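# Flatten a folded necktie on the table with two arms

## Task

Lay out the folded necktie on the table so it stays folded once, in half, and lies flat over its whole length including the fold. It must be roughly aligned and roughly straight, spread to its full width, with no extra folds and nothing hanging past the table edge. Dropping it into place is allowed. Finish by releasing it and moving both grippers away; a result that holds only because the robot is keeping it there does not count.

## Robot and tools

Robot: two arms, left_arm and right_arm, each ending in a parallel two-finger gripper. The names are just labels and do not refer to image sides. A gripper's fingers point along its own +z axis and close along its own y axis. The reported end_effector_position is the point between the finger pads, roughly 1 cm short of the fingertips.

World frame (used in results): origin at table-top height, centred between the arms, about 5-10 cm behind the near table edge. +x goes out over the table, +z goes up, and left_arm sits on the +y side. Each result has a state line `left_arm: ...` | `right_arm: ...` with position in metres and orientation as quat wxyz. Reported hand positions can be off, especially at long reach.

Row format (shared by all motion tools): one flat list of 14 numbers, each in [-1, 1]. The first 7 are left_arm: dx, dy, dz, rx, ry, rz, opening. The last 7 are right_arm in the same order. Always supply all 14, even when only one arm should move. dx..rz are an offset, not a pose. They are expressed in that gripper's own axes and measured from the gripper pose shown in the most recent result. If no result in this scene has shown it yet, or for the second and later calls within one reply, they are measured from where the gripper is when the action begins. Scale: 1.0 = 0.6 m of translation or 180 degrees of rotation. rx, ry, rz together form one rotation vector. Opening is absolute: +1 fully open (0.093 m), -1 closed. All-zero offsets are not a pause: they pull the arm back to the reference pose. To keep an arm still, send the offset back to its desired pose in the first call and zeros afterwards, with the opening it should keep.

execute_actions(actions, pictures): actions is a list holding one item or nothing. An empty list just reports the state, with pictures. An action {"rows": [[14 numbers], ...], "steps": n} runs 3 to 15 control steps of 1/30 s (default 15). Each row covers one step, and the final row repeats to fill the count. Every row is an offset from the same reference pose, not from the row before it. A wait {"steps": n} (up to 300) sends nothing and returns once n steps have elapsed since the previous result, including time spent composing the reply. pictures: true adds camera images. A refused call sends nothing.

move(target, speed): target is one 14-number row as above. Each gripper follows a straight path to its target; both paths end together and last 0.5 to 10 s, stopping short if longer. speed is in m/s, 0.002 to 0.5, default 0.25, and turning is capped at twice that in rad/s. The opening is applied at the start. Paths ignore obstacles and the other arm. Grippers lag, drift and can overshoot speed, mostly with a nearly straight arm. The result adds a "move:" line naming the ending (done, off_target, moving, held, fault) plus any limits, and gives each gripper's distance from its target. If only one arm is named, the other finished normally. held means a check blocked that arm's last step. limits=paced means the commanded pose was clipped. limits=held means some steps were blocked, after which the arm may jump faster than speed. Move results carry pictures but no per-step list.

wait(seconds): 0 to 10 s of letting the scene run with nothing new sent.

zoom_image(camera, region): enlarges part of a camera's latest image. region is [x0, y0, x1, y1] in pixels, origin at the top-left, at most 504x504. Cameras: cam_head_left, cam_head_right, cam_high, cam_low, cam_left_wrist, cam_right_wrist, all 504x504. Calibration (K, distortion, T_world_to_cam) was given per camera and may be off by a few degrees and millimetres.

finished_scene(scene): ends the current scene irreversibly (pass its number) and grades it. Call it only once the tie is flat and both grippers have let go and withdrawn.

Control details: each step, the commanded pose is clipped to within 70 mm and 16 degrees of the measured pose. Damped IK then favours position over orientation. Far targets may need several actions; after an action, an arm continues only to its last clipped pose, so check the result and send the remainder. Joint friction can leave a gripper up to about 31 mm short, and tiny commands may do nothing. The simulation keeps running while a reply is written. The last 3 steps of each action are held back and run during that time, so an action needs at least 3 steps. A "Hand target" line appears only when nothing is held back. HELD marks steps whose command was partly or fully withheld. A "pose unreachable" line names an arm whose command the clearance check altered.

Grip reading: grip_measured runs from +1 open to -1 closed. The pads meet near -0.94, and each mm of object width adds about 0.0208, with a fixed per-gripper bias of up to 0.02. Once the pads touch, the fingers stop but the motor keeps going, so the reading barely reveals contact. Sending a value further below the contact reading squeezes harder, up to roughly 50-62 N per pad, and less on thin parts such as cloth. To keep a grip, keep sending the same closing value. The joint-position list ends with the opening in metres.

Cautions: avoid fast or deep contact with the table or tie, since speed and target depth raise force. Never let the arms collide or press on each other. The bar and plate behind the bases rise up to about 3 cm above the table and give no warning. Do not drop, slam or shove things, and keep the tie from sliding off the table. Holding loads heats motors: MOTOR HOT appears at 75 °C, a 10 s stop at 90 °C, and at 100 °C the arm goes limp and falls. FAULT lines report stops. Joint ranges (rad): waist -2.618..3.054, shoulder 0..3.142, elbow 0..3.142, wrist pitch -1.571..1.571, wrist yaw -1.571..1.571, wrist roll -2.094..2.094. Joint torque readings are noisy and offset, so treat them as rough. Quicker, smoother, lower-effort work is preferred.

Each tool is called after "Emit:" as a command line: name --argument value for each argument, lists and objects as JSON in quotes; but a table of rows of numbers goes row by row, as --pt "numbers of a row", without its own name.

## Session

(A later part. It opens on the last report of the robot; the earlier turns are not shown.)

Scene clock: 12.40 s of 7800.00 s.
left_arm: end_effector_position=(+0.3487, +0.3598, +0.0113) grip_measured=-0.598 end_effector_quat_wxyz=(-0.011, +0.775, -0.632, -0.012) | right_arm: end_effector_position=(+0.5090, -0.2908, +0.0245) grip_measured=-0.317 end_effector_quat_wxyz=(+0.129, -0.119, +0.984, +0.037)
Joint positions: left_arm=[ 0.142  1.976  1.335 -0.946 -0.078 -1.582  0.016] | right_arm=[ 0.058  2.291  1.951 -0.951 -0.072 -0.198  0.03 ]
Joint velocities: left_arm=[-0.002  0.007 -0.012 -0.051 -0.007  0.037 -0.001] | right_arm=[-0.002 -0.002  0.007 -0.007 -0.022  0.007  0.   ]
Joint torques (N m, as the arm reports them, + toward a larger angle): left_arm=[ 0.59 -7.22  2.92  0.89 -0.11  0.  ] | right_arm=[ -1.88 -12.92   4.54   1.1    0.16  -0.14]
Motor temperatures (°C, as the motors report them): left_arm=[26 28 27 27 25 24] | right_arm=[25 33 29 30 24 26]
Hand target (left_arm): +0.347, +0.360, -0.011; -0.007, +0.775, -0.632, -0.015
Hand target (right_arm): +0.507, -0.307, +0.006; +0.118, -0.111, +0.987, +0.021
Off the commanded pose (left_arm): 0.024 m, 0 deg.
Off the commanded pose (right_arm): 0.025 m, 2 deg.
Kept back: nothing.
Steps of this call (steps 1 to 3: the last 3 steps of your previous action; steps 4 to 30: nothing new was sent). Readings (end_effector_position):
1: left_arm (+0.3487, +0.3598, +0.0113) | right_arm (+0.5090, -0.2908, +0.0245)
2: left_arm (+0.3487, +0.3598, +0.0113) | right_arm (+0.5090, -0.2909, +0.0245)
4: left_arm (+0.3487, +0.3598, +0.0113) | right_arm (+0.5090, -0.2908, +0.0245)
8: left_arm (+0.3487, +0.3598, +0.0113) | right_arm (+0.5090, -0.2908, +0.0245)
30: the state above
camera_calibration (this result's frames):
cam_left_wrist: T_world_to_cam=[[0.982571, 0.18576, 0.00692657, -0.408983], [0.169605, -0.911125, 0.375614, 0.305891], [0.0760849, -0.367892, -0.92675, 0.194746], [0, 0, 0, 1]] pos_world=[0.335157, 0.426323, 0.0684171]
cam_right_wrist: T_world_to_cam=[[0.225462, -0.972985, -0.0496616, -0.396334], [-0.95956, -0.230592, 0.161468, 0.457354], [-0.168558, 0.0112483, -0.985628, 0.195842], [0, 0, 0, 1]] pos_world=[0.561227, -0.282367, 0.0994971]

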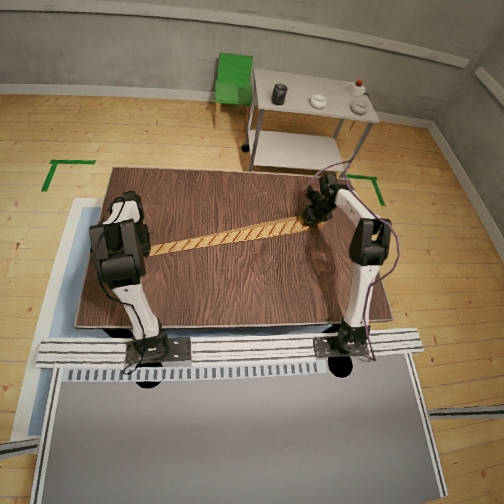

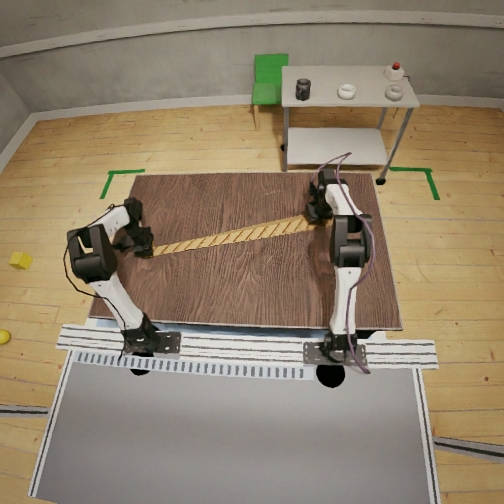

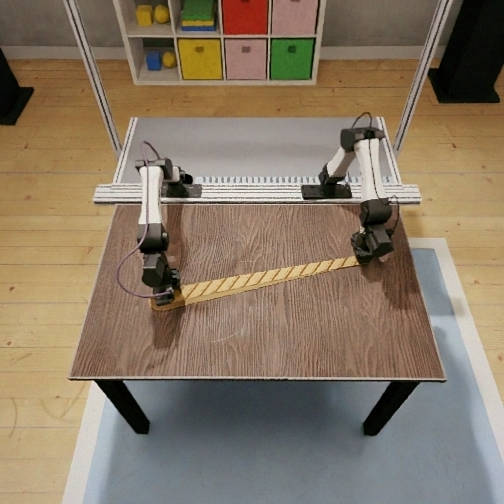

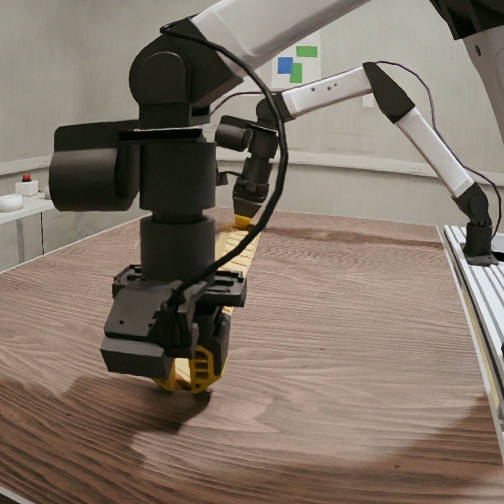

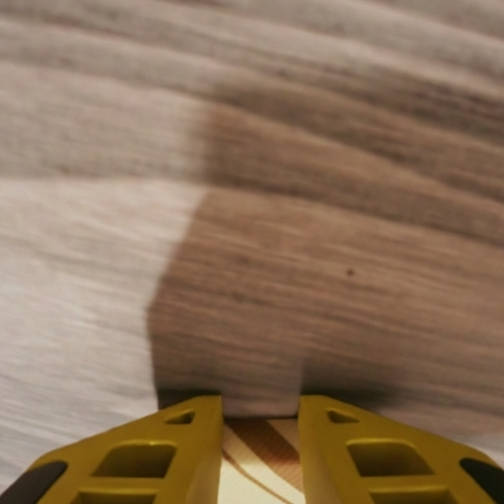

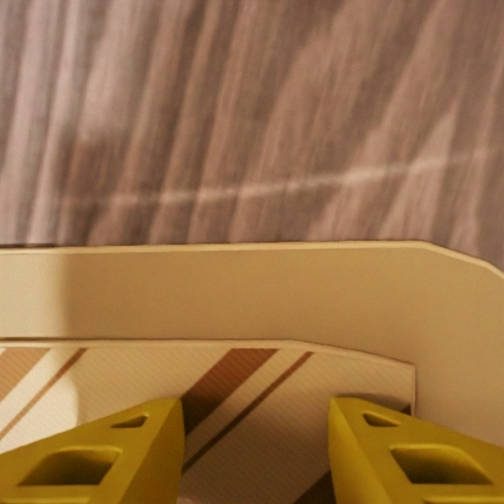

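Emit:
execute_actions --actions '[{"rows": [[0,0,0.040,0,0,0,-0.6,0.008,-0.022,0.028,0,0,0,-0.32],[0,0,0.040,0,0,0,-0.6,0.007,-0.016,0.024,0,0,0,-0.32],[0,0,0.040,0,0,0,-0.6,0.005,-0.011,0.018,0,0,0,-0.32],[0,0,0.040,0,0,0,-0.6,0.003,-0.008,0.011,0,0,0,-0.32],[0,0,0.040,0,0,0,-0.6,0.001,-0.006,0.004,0,0,0,-0.32],[0,0,0.040,0,0,0,-0.6,-0.001,-0.005,-0.004,0,0,0,-0.32],[0,0,0.040,0,0,0,-0.6,-0.003,-0.005,-0.012,0,0,0,-0.32],[0,0,0.040,0,0,0,-0.6,-0.005,-0.004,-0.021,0,0,0,-0.32],[0,0,0.040,0,0,0,-0.6,-0.007,-0.004,-0.031,0,0,0,-0.32],[0,0,0.040,0,0,0,-0.6,-0.009,-0.003,-0.042,0,0,0,-0.32],[0,0,0.040,0,0,0,-0.6,-0.010,-0.002,-0.053,0,0,0,-0.32],[0,0,0.040,0,0,0,-0.6,-0.011,0,-0.064,0,0,0,-0.32],[0,0,0.040,0,0,0,-0.6,-0.012,0,-0.074,0,0,0,-0.32],[0,0,0.040,0,0,0,-0.6,-0.012,0,-0.083,0,0,0,-0.32],[0,0,0.040,0,0,0,-0.6,-0.012,0,-0.090,0,0,0,-0.32]], "steps": 15}]' --pictures false

Emit:
execute_actions --actions '[{"steps": 9}]' --pictures true

Scene clock: 13.07 s of 7800.00 s.
left_arm: end_effector_position=(+0.3487, +0.3598, +0.0113) grip_measured=-0.598 end_effector_quat_wxyz=(-0.013, +0.775, -0.631, -0.010) | right_arm: end_effector_position=(+0.5090, -0.2907, +0.0381) grip_measured=-0.317 end_effector_quat_wxyz=(+0.128, -0.121, +0.984, +0.041)
Joint positions: left_arm=[ 0.142  1.971  1.328 -0.937 -0.078 -1.582  0.016] | right_arm=[ 0.056  2.288  2.    -1.007 -0.081 -0.202  0.03 ]
Joint velocities: left_arm=[ 0.002 -0.017 -0.002  0.037 -0.037 -0.037 -0.001] | right_arm=[-0.002 -0.032  0.369 -0.344  0.022 -0.051 -0.   ]
Joint torques (N m, as the arm reports them, + toward a larger angle): left_arm=[ 0.6  -7.17  2.9   0.91 -0.11  0.  ] | right_arm=[ -0.15 -17.55   8.16   0.73  -0.08  -0.05]
Motor temperatures (°C, as the motors report them): left_arm=[26 28 27 27 25 24] | right_arm=[25 34 29 30 24 26]
Steps of this call (steps 1 to 8: nothing new was sent; steps 9 to 20: the first 12 steps of this action). Readings (end_effector_position):
9: left_arm (+0.3487, +0.3598, +0.0113) | right_arm (+0.5092, -0.2903, +0.0246)
10: left_arm (+0.3487, +0.3598, +0.0112) | right_arm (+0.5093, -0.2903, +0.0246)
12: left_arm (+0.3486, +0.3598, +0.0114) | right_arm (+0.5093, -0.2902, +0.0247)
16: left_arm (+0.3486, +0.3598, +0.0113) | right_arm (+0.5089, -0.2903, +0.0277)
20: the state above

Scene clock: 13.37 s of 7800.00 s.
left_arm: end_effector_position=(+0.3487, +0.3598, +0.0113) grip_measured=-0.598 end_effector_quat_wxyz=(-0.013, +0.775, -0.631, -0.010) | right_arm: end_effector_position=(+0.5071, -0.2916, +0.0713) grip_measured=-0.317 end_effector_quat_wxyz=(+0.138, -0.121, +0.982, +0.040)
Joint positions: left_arm=[ 0.142  1.971  1.328 -0.937 -0.078 -1.582  0.016] | right_arm=[ 0.056  2.252  2.066 -1.089 -0.081 -0.202  0.03 ]
Joint velocities: left_arm=[-0.012 -0.002 -0.002  0.007 -0.007 -0.037  0.   ] | right_arm=[-0.022 -0.027 -0.002 -0.095 -0.037 -0.022 -0.001]
Joint torques (N m, as the arm reports them, + toward a larger angle): left_arm=[ 0.6  -7.15  2.91  0.91 -0.1   0.  ] | right_arm=[ -0.25 -15.42   7.59   0.67  -0.08  -0.07]
Motor temperatures (°C, as the motors report them): left_arm=[26 28 27 27 25 24] | right_arm=[25 34 29 30 24 26]
Hand target (left_arm): +0.347, +0.360, -0.011; -0.010, +0.775, -0.632, -0.013
Hand target (right_arm): +0.502, -0.295, +0.077; +0.131, -0.119, +0.984, +0.037
Off the commanded pose (left_arm): 0.024 m, 0 deg.
Off the commanded pose (right_arm): 0.009 m, 1 deg.
Kept back: nothing.
Steps of this call (steps 1 to 3: the last 3 steps of your previous action; steps 4 to 9: nothing new was sent). Readings (end_effector_position):
1: left_arm (+0.3487, +0.3598, +0.0113) | right_arm (+0.5091, -0.2908, +0.0424)
2: left_arm (+0.3487, +0.3598, +0.0113) | right_arm (+0.5091, -0.2909, +0.0471)
4: left_arm (+0.3487, +0.3598, +0.0113) | right_arm (+0.5087, -0.2912, +0.0575)
8: left_arm (+0.3487, +0.3598, +0.0113) | right_arm (+0.5077, -0.2915, +0.0707)
9: the state above
camera_calibration (this result's frames):
cam_left_wrist: T_world_to_cam=[[0.982452, 0.186035, 0.0134046, -0.409159], [0.167483, -0.91154, 0.375559, 0.306781], [0.0820859, -0.366723, -0.926702, 0.192234], [0, 0, 0, 1]] pos_world=[0.334819, 0.426258, 0.0684144]
cam_right_wrist: T_world_to_cam=[[0.230036, -0.971664, -0.0543345, -0.395889], [-0.961189, -0.235585, 0.143582, 0.448462], [-0.152314, 0.0191968, -0.988146, 0.23597], [0, 0, 0, 1]] pos_world=[0.558067, -0.28355, 0.147272]

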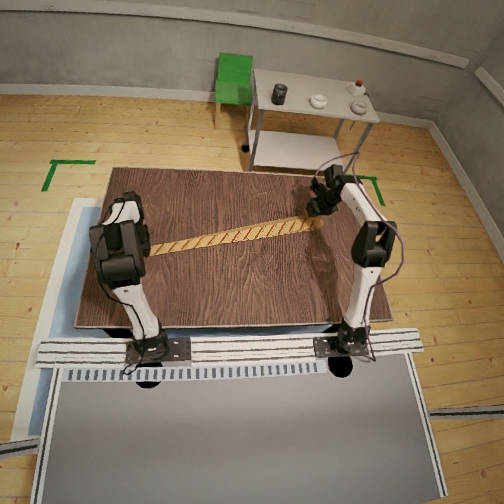

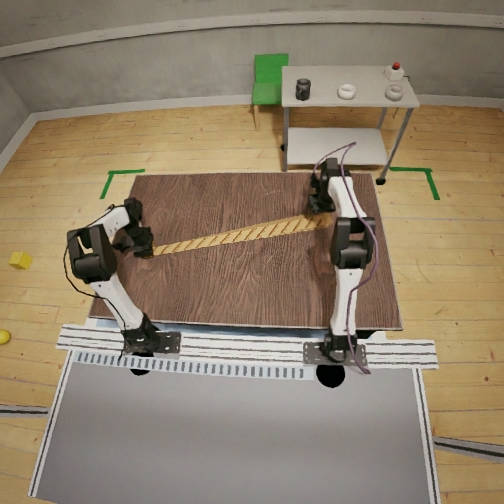

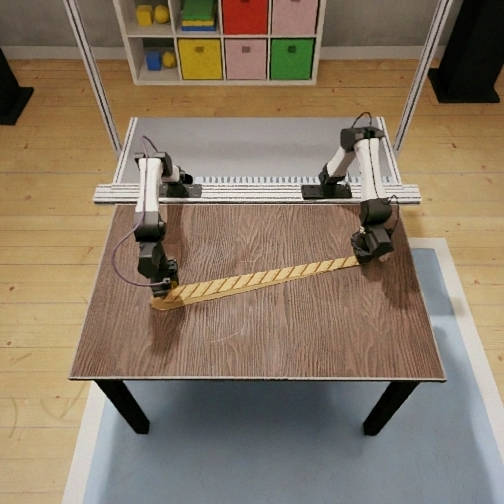

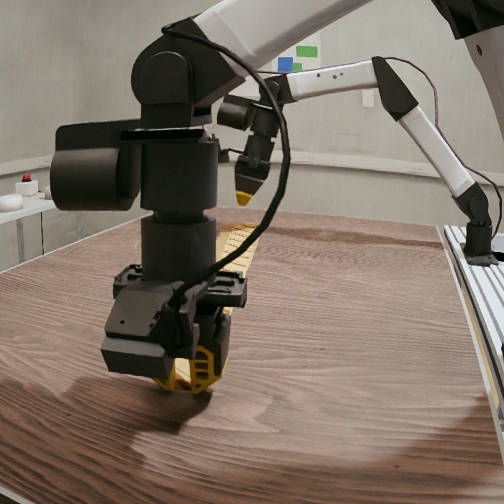

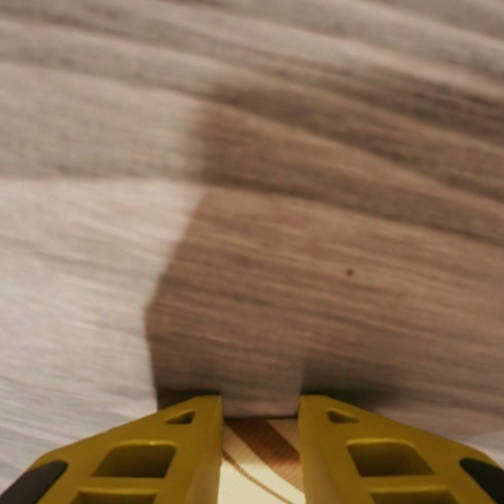

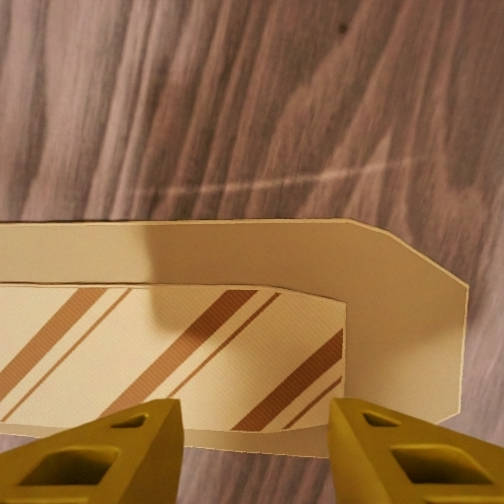

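Emit:
zoom_image --camera "cam_high" --region '[145, 260, 265, 320]'

Emit:
zoom_image --camera "cam_high" --region '[260, 240, 380, 300]'

Emit:
zoom_image --camera "cam_low" --region '[205, 210, 275, 280]'

Region (145, 260, 265, 320) of cam_high's 504x504 image, scaled by 4.200, with more detail than that image has.

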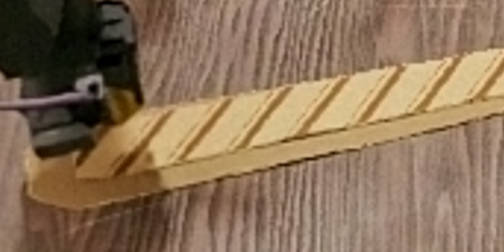

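Region (260, 240, 380, 300) of cam_high's 504x504 image, scaled by 4.200, with more detail than that image has.

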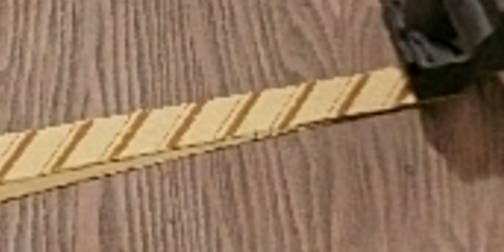

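Region (205, 210, 275, 280) of cam_low's 504x504 image, scaled by 7.200, with more detail than that image has.

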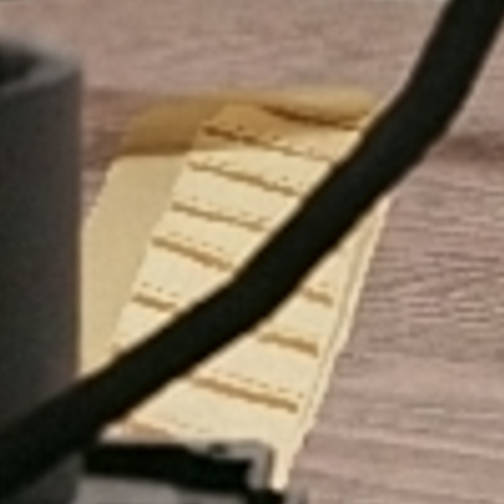

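Emit:
move --target '[0,0,-0.07,0,0,0,-0.6, 0.0127,0.2467,0.031,0.0144,0.028,0,-0.6]' --speed 0.25

Scene clock: 15.07 s of 7800.00 s.
left_arm: end_effector_position=(+0.3459, +0.3609, +0.0463) grip_measured=-0.598 end_effector_quat_wxyz=(-0.008, +0.775, -0.632, -0.014) | right_arm: end_effector_position=(+0.4681, -0.1449, +0.0598) grip_measured=-0.597 end_effector_quat_wxyz=(+0.099, -0.126, +0.987, +0.021)
Joint positions: left_arm=[ 0.142  1.931  1.418 -1.08  -0.078 -1.582  0.016] | right_arm=[ 0.396  2.304  2.11  -1.156  0.038  0.115  0.017]
Joint velocities: left_arm=[-0.007  0.002 -0.002  0.037 -0.007 -0.037 -0.   ] | right_arm=[-0.007 -0.017 -0.007 -0.095 -0.022  0.095  0.   ]
Joint torques (N m, as the arm reports them, + toward a larger angle): left_arm=[ -0.21 -10.95   8.69   0.04  -0.1   -0.12] | right_arm=[ -0.11 -14.16   8.03   0.6    0.06   0.02]
Motor temperatures (°C, as the motors report them): left_arm=[26 28 27 27 25 24] | right_arm=[25 35 29 29 24 26]
Hand target (left_arm): +0.349, +0.359, +0.053; -0.013, +0.775, -0.631, -0.010
Hand target (right_arm): +0.470, -0.147, +0.061; +0.099, -0.120, +0.988, +0.015
Off the commanded pose (left_arm): 0.008 m, 1 deg.
Off the commanded pose (right_arm): 0.003 m, 1 deg.
Kept back: nothing.
move: done
camera_calibration (this result's frames):
cam_left_wrist: T_world_to_cam=[[0.982645, 0.185494, 0.000829315, -0.406392], [0.171602, -0.910735, 0.375652, 0.293352], [0.0704365, -0.36899, -0.92676, 0.230155], [0, 0, 0, 1]] pos_world=[0.332788, 0.427474, 0.103438]
cam_right_wrist: T_world_to_cam=[[0.232729, -0.97227, -0.0229819, -0.24824], [-0.946751, -0.2319, 0.223349, 0.436204], [-0.222485, -0.0302217, -0.974468, 0.240687], [0, 0, 0, 1]] pos_world=[0.524298, -0.132926, 0.131411]

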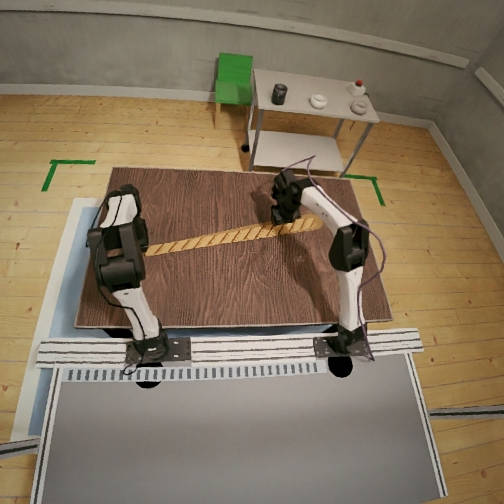

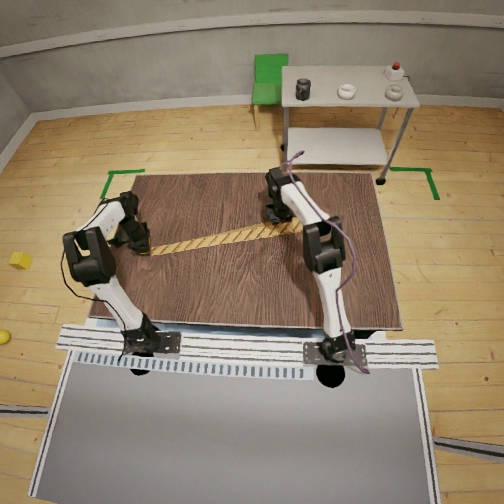

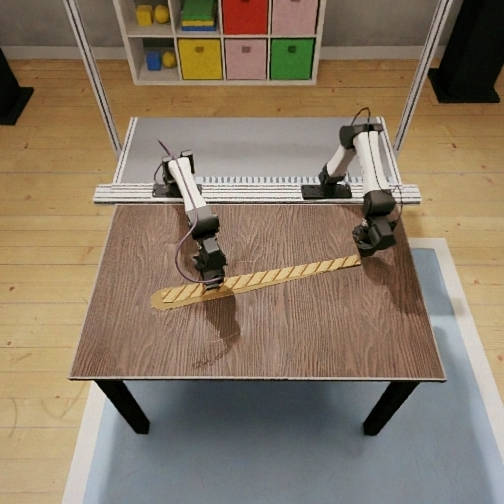

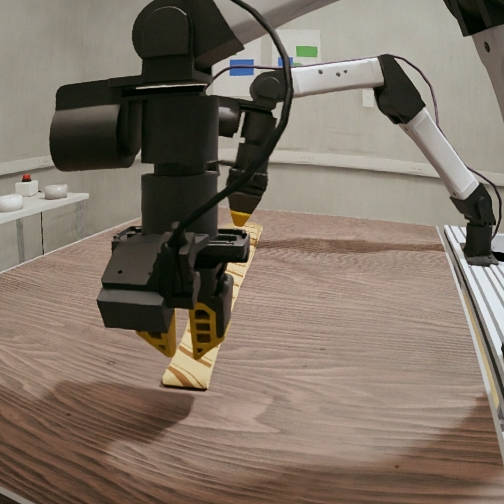

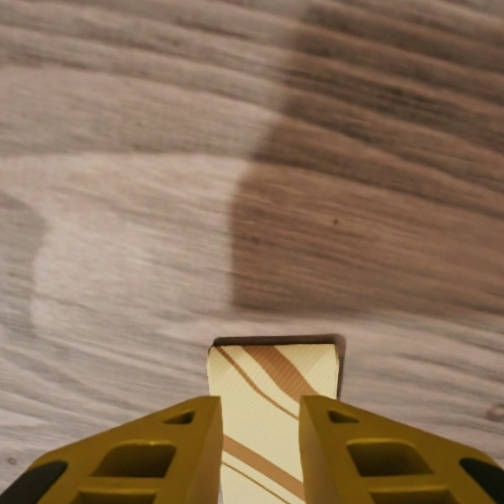

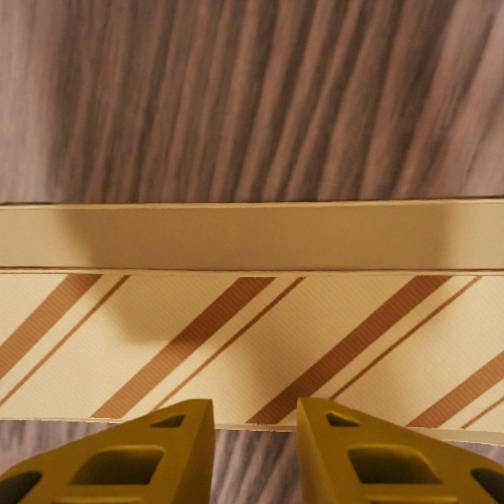

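Emit:
zoom_image --camera "cam_low" --region '[150, 335, 230, 400]'

Emit:
zoom_image --camera "cam_high" --region '[315, 245, 375, 280]'

Emit:
zoom_image --camera "cam_right_wrist" --region '[0, 180, 504, 300]'

Region (150, 335, 230, 400) of cam_low's 504x504 image, scaled by 6.300, with more detail than that image has; it fills the top 410 rows of this view, and the rest is white.

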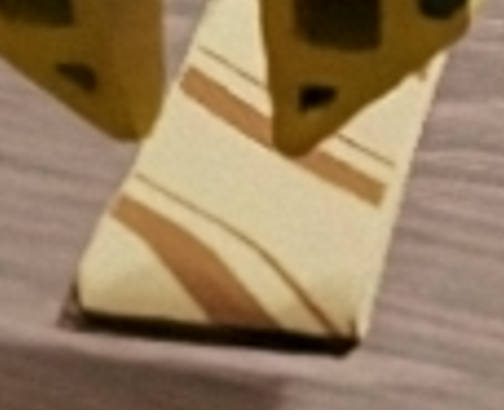

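Region (315, 245, 375, 280) of cam_high's 504x504 image, scaled by 8.400, with more detail than that image has; it fills the top 294 rows of this view, and the rest is white.

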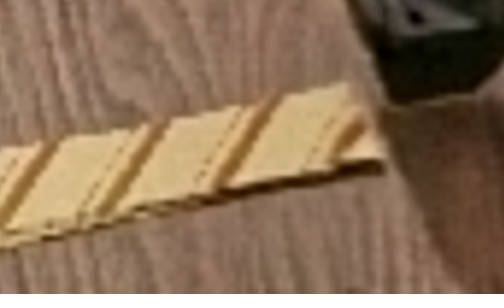

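Region (0, 180, 504, 300) of cam_right_wrist's 504x504 image, scaled by 1.000; it fills the top 120 rows of this view, and the rest is white.

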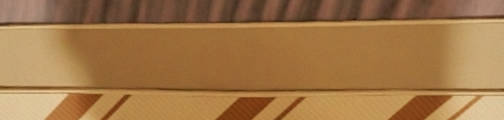

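Emit:
execute_actions --actions '[{"rows": [[0.006,-0.004,0.004,0,0,0,-0.52,0,0,0.006,0,0,0,-0.6],[0.010,-0.007,0.008,0,0,0,-0.52,0,0,0.012,0,0,0,-0.6],[0.013,-0.009,0.012,0,0,0,-0.52,0,0,0.018,0,0,0,-0.6],[0.015,-0.011,0.016,0,0,0,-0.52,0,0,0.024,0,0,0,-0.6],[0.016,-0.012,0.020,0,0,0,-0.52,0,0,0.030,0,0,0,-0.6],[0.016,-0.012,0.024,0,0,0,-0.52,0,0,0.036,0,0,0,-0.6],[0.016,-0.012,0.028,0,0,0,-0.52,0,0,0.042,0,0,0,-0.6],[0.016,-0.011,0.031,0,0,0,-0.52,0,0,0.047,0,0,0,-0.6],[0.016,-0.010,0.034,0,0,0,-0.52,0,0,0.052,0,0,0,-0.6],[0.016,-0.009,0.036,0,0,0,-0.52,0,0,0.056,0,0,0,-0.6],[0.016,-0.009,0.037,0,0,0,-0.52,0,0,0.060,0,0,0,-0.6],[0.016,-0.009,0.037,0,0,0,-0.52,0,0,0.064,0,0,0,-0.6],[0.016,-0.009,0.037,0,0,0,-0.52,0.001,0,0.068,0,0,0,-0.6],[0.016,-0.009,0.037,0,0,0,-0.52,0.002,0,0.072,0,0,0,-0.6],[0.016,-0.009,0.037,0,0,0,-0.52,0.003,0,0.076,0,0,0,-0.6]], "steps": 15}]' --pictures false

Emit:
execute_actions --actions '[{"steps": 5}]' --pictures true

Scene clock: 16.13 s of 7800.00 s.
left_arm: end_effector_position=(+0.3505, +0.3583, +0.0332) grip_measured=-0.522 end_effector_quat_wxyz=(-0.008, +0.777, -0.629, -0.015) | right_arm: end_effector_position=(+0.4710, -0.1431, +0.0344) grip_measured=-0.597 end_effector_quat_wxyz=(+0.096, -0.125, +0.987, +0.020)
Joint positions: left_arm=[ 0.134  1.96   1.404 -1.038 -0.078 -1.596  0.02 ] | right_arm=[ 0.396  2.332  2.059 -1.085  0.039  0.117  0.017]
Joint velocities: left_arm=[-0.017  0.022 -0.095  0.037  0.022 -0.007  0.   ] | right_arm=[ 0.012  0.164 -0.129  0.227 -0.007 -0.037 -0.   ]
Joint torques (N m, as the arm reports them, + toward a larger angle): left_arm=[-0.71 -9.23  5.84  0.31 -0.08 -0.12] | right_arm=[ -0.09 -14.63   5.65   0.85  -0.08  -0.09]
Motor temperatures (°C, as the motors report them): left_arm=[26 28 27 27 25 24] | right_arm=[25 35 29 29 24 26]
Steps of this call (steps 1 to 20: nothing new was sent; steps 21 to 32: the first 12 steps of this action). Readings (end_effector_position):
21: left_arm (+0.3457, +0.3608, +0.0463) | right_arm (+0.4677, -0.1453, +0.0597)
22: left_arm (+0.3457, +0.3608, +0.0463) | right_arm (+0.4680, -0.1452, +0.0597)
24: left_arm (+0.3461, +0.3606, +0.0452) | right_arm (+0.4691, -0.1447, +0.0587)
28: left_arm (+0.3494, +0.3587, +0.0385) | right_arm (+0.4704, -0.1439, +0.0498)
32: the state above

Scene clock: 16.30 s of 7800.00 s.
left_arm: end_effector_position=(+0.3517, +0.3584, +0.0321) grip_measured=-0.522 end_effector_quat_wxyz=(-0.010, +0.777, -0.629, -0.013) | right_arm: end_effector_position=(+0.4728, -0.1421, +0.0253) grip_measured=-0.597 end_effector_quat_wxyz=(+0.097, -0.124, +0.987, +0.020)
Joint positions: left_arm=[ 0.134  1.961  1.401 -1.028 -0.078 -1.597  0.02 ] | right_arm=[ 0.396  2.342  2.04  -1.053  0.039  0.117  0.017]
Joint velocities: left_arm=[-0.012 -0.002 -0.002  0.022  0.051 -0.037  0.001] | right_arm=[-0.012 -0.017  0.007  0.154 -0.066 -0.095  0.   ]
Joint torques (N m, as the arm reports them, + toward a larger angle): left_arm=[-0.75 -9.31  5.74  0.3  -0.1  -0.11] | right_arm=[ -0.09 -14.27   4.83   0.79  -0.07  -0.08]
Motor temperatures (°C, as the motors report them): left_arm=[26 28 27 27 25 24] | right_arm=[25 35 29 29 24 26]
Hand target (left_arm): +0.353, +0.353, +0.024; -0.008, +0.775, -0.632, -0.014
Hand target (right_arm): +0.475, -0.142, +0.015; +0.099, -0.125, +0.987, +0.021
Off the commanded pose (left_arm): 0.010 m, 1 deg.
Off the commanded pose (right_arm): 0.011 m, 0 deg.
Kept back: nothing.
Steps of this call (steps 1 to 3: the last 3 steps of your previous action; steps 4 to 5: nothing new was sent). Readings (end_effector_position):
1: left_arm (+0.3505, +0.3582, +0.0326) | right_arm (+0.4711, -0.1430, +0.0306)
2: left_arm (+0.3506, +0.3582, +0.0322) | right_arm (+0.4711, -0.1429, +0.0270)
4: left_arm (+0.3513, +0.3584, +0.0321) | right_arm (+0.4714, -0.1426, +0.0247)
5: the state above
camera_calibration (this result's frames):
cam_left_wrist: T_world_to_cam=[[0.981222, 0.192794, 0.00588026, -0.413917], [0.176523, -0.909862, 0.375487, 0.293442], [0.0777419, -0.367398, -0.926809, 0.212542], [0, 0, 0, 1]] pos_world=[0.337822, 0.42488, 0.0892356]
cam_right_wrist: T_world_to_cam=[[0.230377, -0.972861, -0.0216282, -0.246431], [-0.946302, -0.229157, 0.228033, 0.449028], [-0.226801, -0.0320667, -0.973413, 0.210007], [0, 0, 0, 1]] pos_world=[0.529318, -0.130111, 0.0967001]

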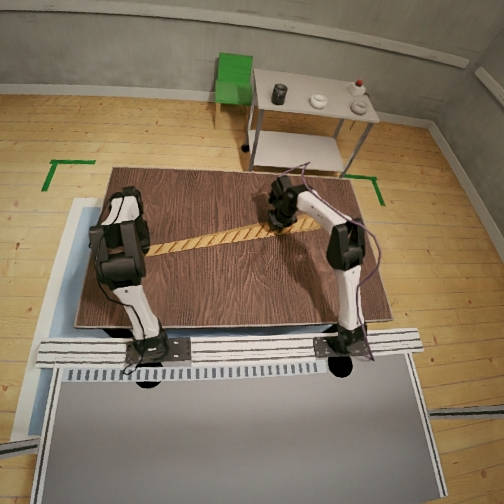

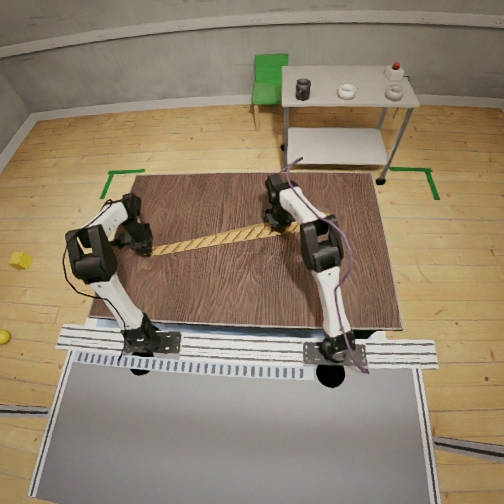

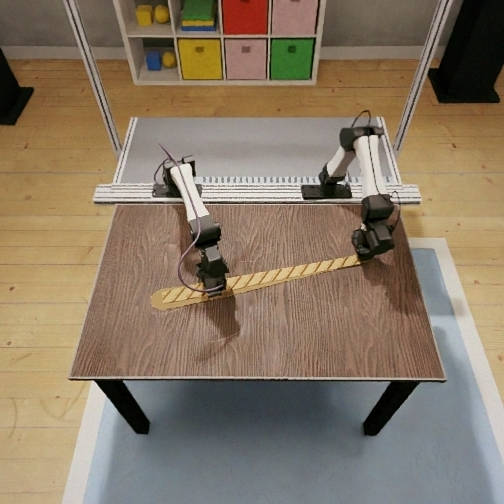

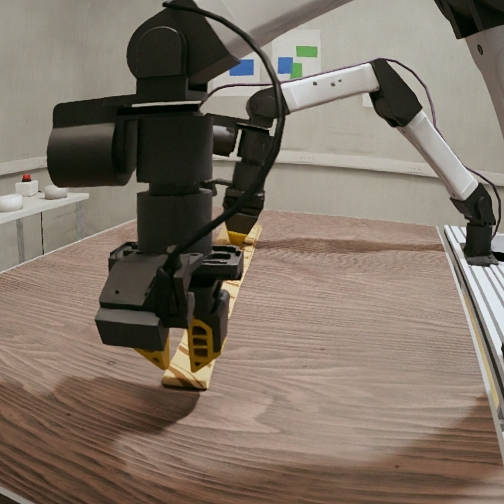

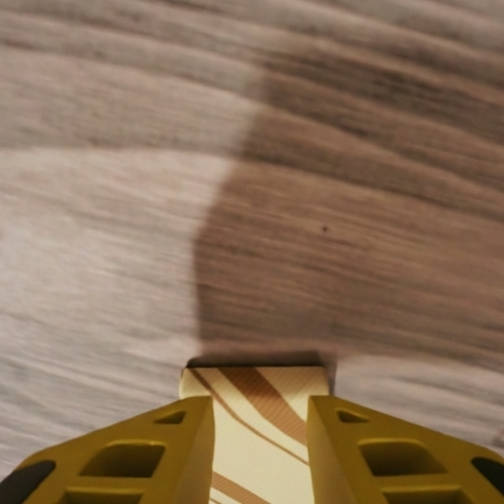

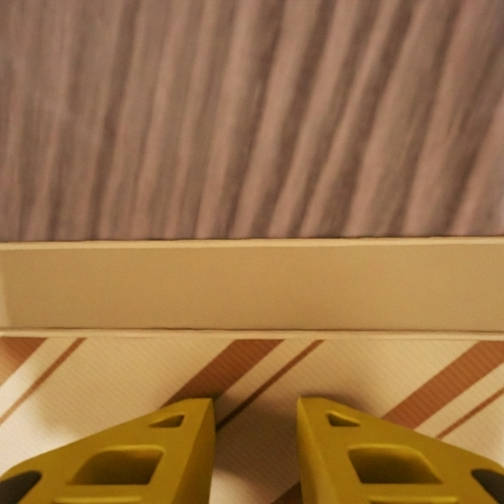

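Emit:
execute_actions --actions '[{"rows": [[0.012,-0.002,0.015,0,0,0,-0.52,0,0,0.020,0,0,0,-0.6],[0.014,-0.002,0.018,0,0,0,-0.52,0.001,0,0.023,0,0,0,-0.6],[0.015,-0.002,0.022,0,0,0,-0.52,0.002,0,0.026,0,0,0,-0.6],[0.015,-0.002,0.026,0,0,0,-0.52,0.003,0,0.028,0,0,0,-0.6],[0.015,-0.002,0.030,0,0,0,-0.52,0.004,0,0.030,0,0,0,-0.6],[0.015,-0.002,0.034,0,0,0,-0.52,0.004,0,0.030,0,0,0,-0.6],[0.015,-0.001,0.038,0,0,0,-0.52,0.004,0,0.030,0,0,0,-0.6],[0.015,-0.001,0.042,0,0,0,-0.52,0.004,0,0.030,0,0,0,-0.6],[0.015,0,0.046,0,0,0,-0.52,0.004,0,0.030,0,0,0,-0.6],[0.013,0,0.050,0,0,0,-0.52,0.004,0,0.030,0,0,0,-0.6],[0.011,0,0.055,0,0,0,-0.52,0.004,0,0.030,0,0,0,-0.6],[0.010,0,0.060,0,0,0,-0.52,0.004,0,0.030,0,0,0,-0.6],[0.010,0,0.065,0,0,0,-0.52,0.004,0,0.030,0,0,0,-0.6],[0.010,0,0.070,0,0,0,-0.52,0.004,0,0.030,0,0,0,-0.6],[0.010,0,0.074,0,0,0,-0.52,0.004,0,0.030,0,0,0,-0.6]], "steps": 15}]' --pictures false

Emit:
execute_actions --actions '[{"steps": 20}]' --pictures true

Scene clock: 17.03 s of 7800.00 s.
left_arm: end_effector_position=(+0.3506, +0.3556, +0.0127) grip_measured=-0.522 end_effector_quat_wxyz=(-0.010, +0.779, -0.626, -0.013) | right_arm: end_effector_position=(+0.4745, -0.1414, +0.0241) grip_measured=-0.597 end_effector_quat_wxyz=(+0.102, -0.124, +0.987, +0.021)
Joint positions: left_arm=[ 0.129  1.982  1.348 -0.958 -0.078 -1.609  0.02 ] | right_arm=[ 0.396  2.34   2.029 -1.034  0.039  0.117  0.017]
Joint velocities: left_arm=[-0.002 -0.022  0.007 -0.022 -0.081 -0.037  0.   ] | right_arm=[-0.007  0.012 -0.007 -0.022  0.037 -0.051  0.   ]
Joint torques (N m, as the arm reports them, + toward a larger angle): left_arm=[-0.09 -8.14  4.    0.73 -0.1  -0.03] | right_arm=[  0.05 -13.7    4.08   1.08  -0.06  -0.05]
Motor temperatures (°C, as the motors report them): left_arm=[26 28 27 27 25 24] | right_arm=[25 35 29 29 24 26]
Steps of this call (steps 1 to 10: nothing new was sent; steps 11 to 22: the first 12 steps of this action). Readings (end_effector_position):
11: left_arm (+0.3533, +0.3587, +0.0321) | right_arm (+0.4746, -0.1414, +0.0254)
12: left_arm (+0.3538, +0.3588, +0.0321) | right_arm (+0.4746, -0.1414, +0.0254)
14: left_arm (+0.3547, +0.3585, +0.0308) | right_arm (+0.4745, -0.1414, +0.0243)
18: left_arm (+0.3529, +0.3564, +0.0221) | right_arm (+0.4745, -0.1414, +0.0241)
22: the state above

Scene clock: 17.70 s of 7800.00 s.
left_arm: end_effector_position=(+0.3507, +0.3556, +0.0118) grip_measured=-0.522 end_effector_quat_wxyz=(-0.011, +0.779, -0.626, -0.013) | right_arm: end_effector_position=(+0.4746, -0.1414, +0.0241) grip_measured=-0.597 end_effector_quat_wxyz=(+0.102, -0.124, +0.987, +0.021)
Joint positions: left_arm=[ 0.129  1.981  1.344 -0.951 -0.078 -1.609  0.02 ] | right_arm=[ 0.396  2.34   2.029 -1.033  0.039  0.117  0.017]
Joint velocities: left_arm=[-0.002 -0.012 -0.012  0.022 -0.051 -0.037  0.   ] | right_arm=[ 0.007 -0.027  0.012  0.051 -0.051 -0.066 -0.001]
Joint torques (N m, as the arm reports them, + toward a larger angle): left_arm=[ 0.   -7.23  2.89  0.95 -0.1  -0.02] | right_arm=[  0.04 -13.71   4.1    1.08  -0.07  -0.06]
Motor temperatures (°C, as the motors report them): left_arm=[26 28 27 27 25 24] | right_arm=[25 36 29 30 24 26]
Hand target (left_arm): +0.351, +0.353, -0.011; -0.009, +0.777, -0.629, -0.014
Hand target (right_arm): +0.473, -0.141, +0.008; +0.097, -0.124, +0.987, +0.020
Off the commanded pose (left_arm): 0.024 m, 0 deg.
Off the commanded pose (right_arm): 0.017 m, 1 deg.
Kept back: nothing.
Steps of this call (steps 1 to 3: the last 3 steps of your previous action; steps 4 to 20: nothing new was sent). Readings (end_effector_position):
1: left_arm (+0.3510, +0.3556, +0.0128) | right_arm (+0.4745, -0.1414, +0.0241)
2: left_arm (+0.3507, +0.3556, +0.0122) | right_arm (+0.4745, -0.1414, +0.0241)
4: left_arm (+0.3507, +0.3556, +0.0118) | right_arm (+0.4746, -0.1414, +0.0241)
8: left_arm (+0.3507, +0.3556, +0.0118) | right_arm (+0.4746, -0.1414, +0.0241)
20: the state above
camera_calibration (this result's frames):
cam_left_wrist: T_world_to_cam=[[0.979948, 0.199149, 0.00648737, -0.414059], [0.18223, -0.908915, 0.375054, 0.296325], [0.080588, -0.366351, -0.92698, 0.191402], [0, 0, 0, 1]] pos_world=[0.336332, 0.421914, 0.0689739]
cam_right_wrist: T_world_to_cam=[[0.23028, -0.972849, -0.0231444, -0.246063], [-0.948592, -0.229718, 0.217723, 0.452419], [-0.217129, -0.0281827, -0.975736, 0.205228], [0, 0, 0, 1]] pos_world=[0.530385, -0.129669, 0.0960514]

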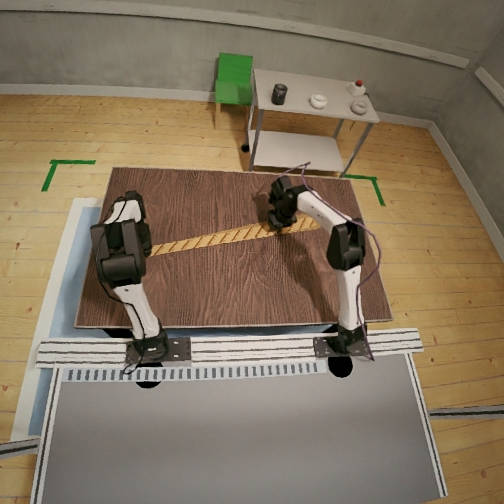

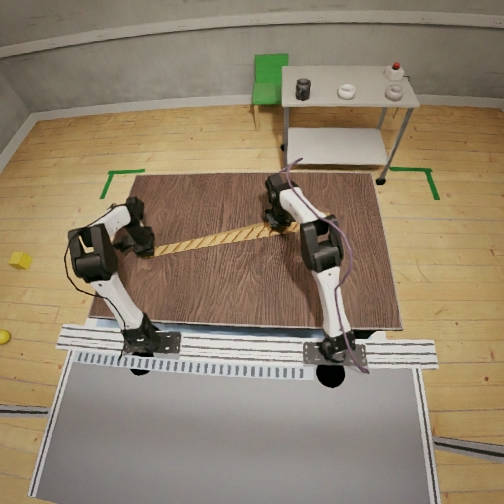

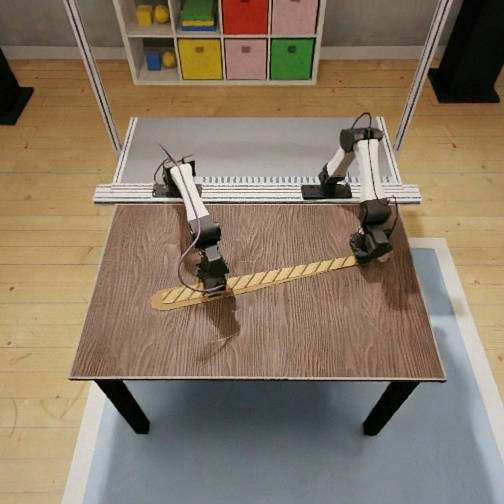

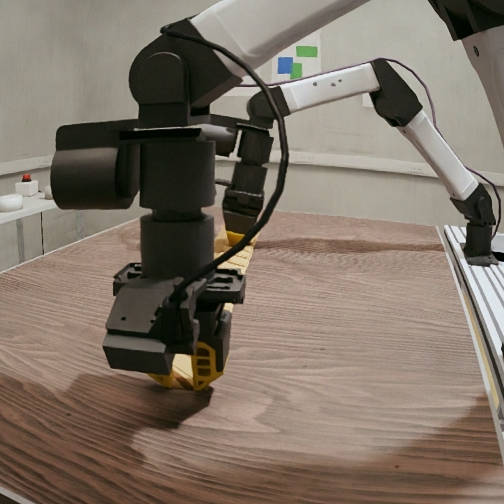

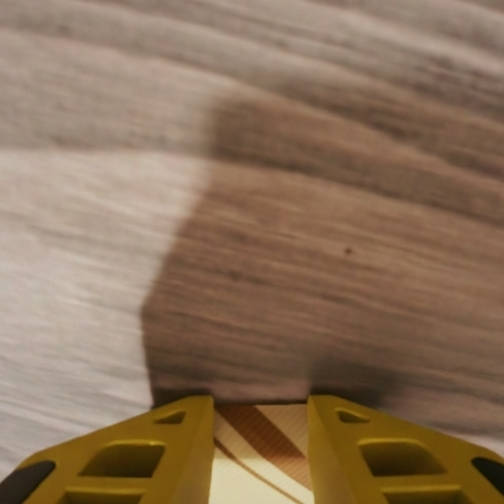

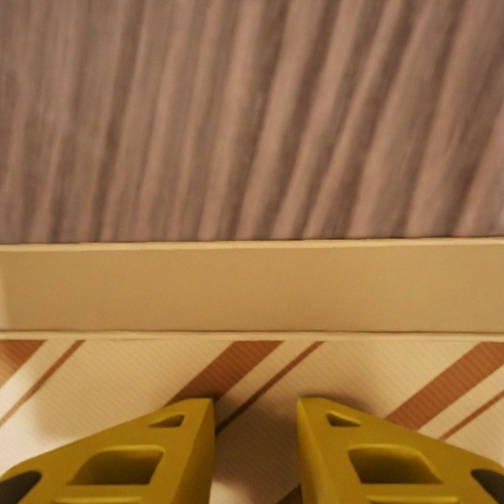

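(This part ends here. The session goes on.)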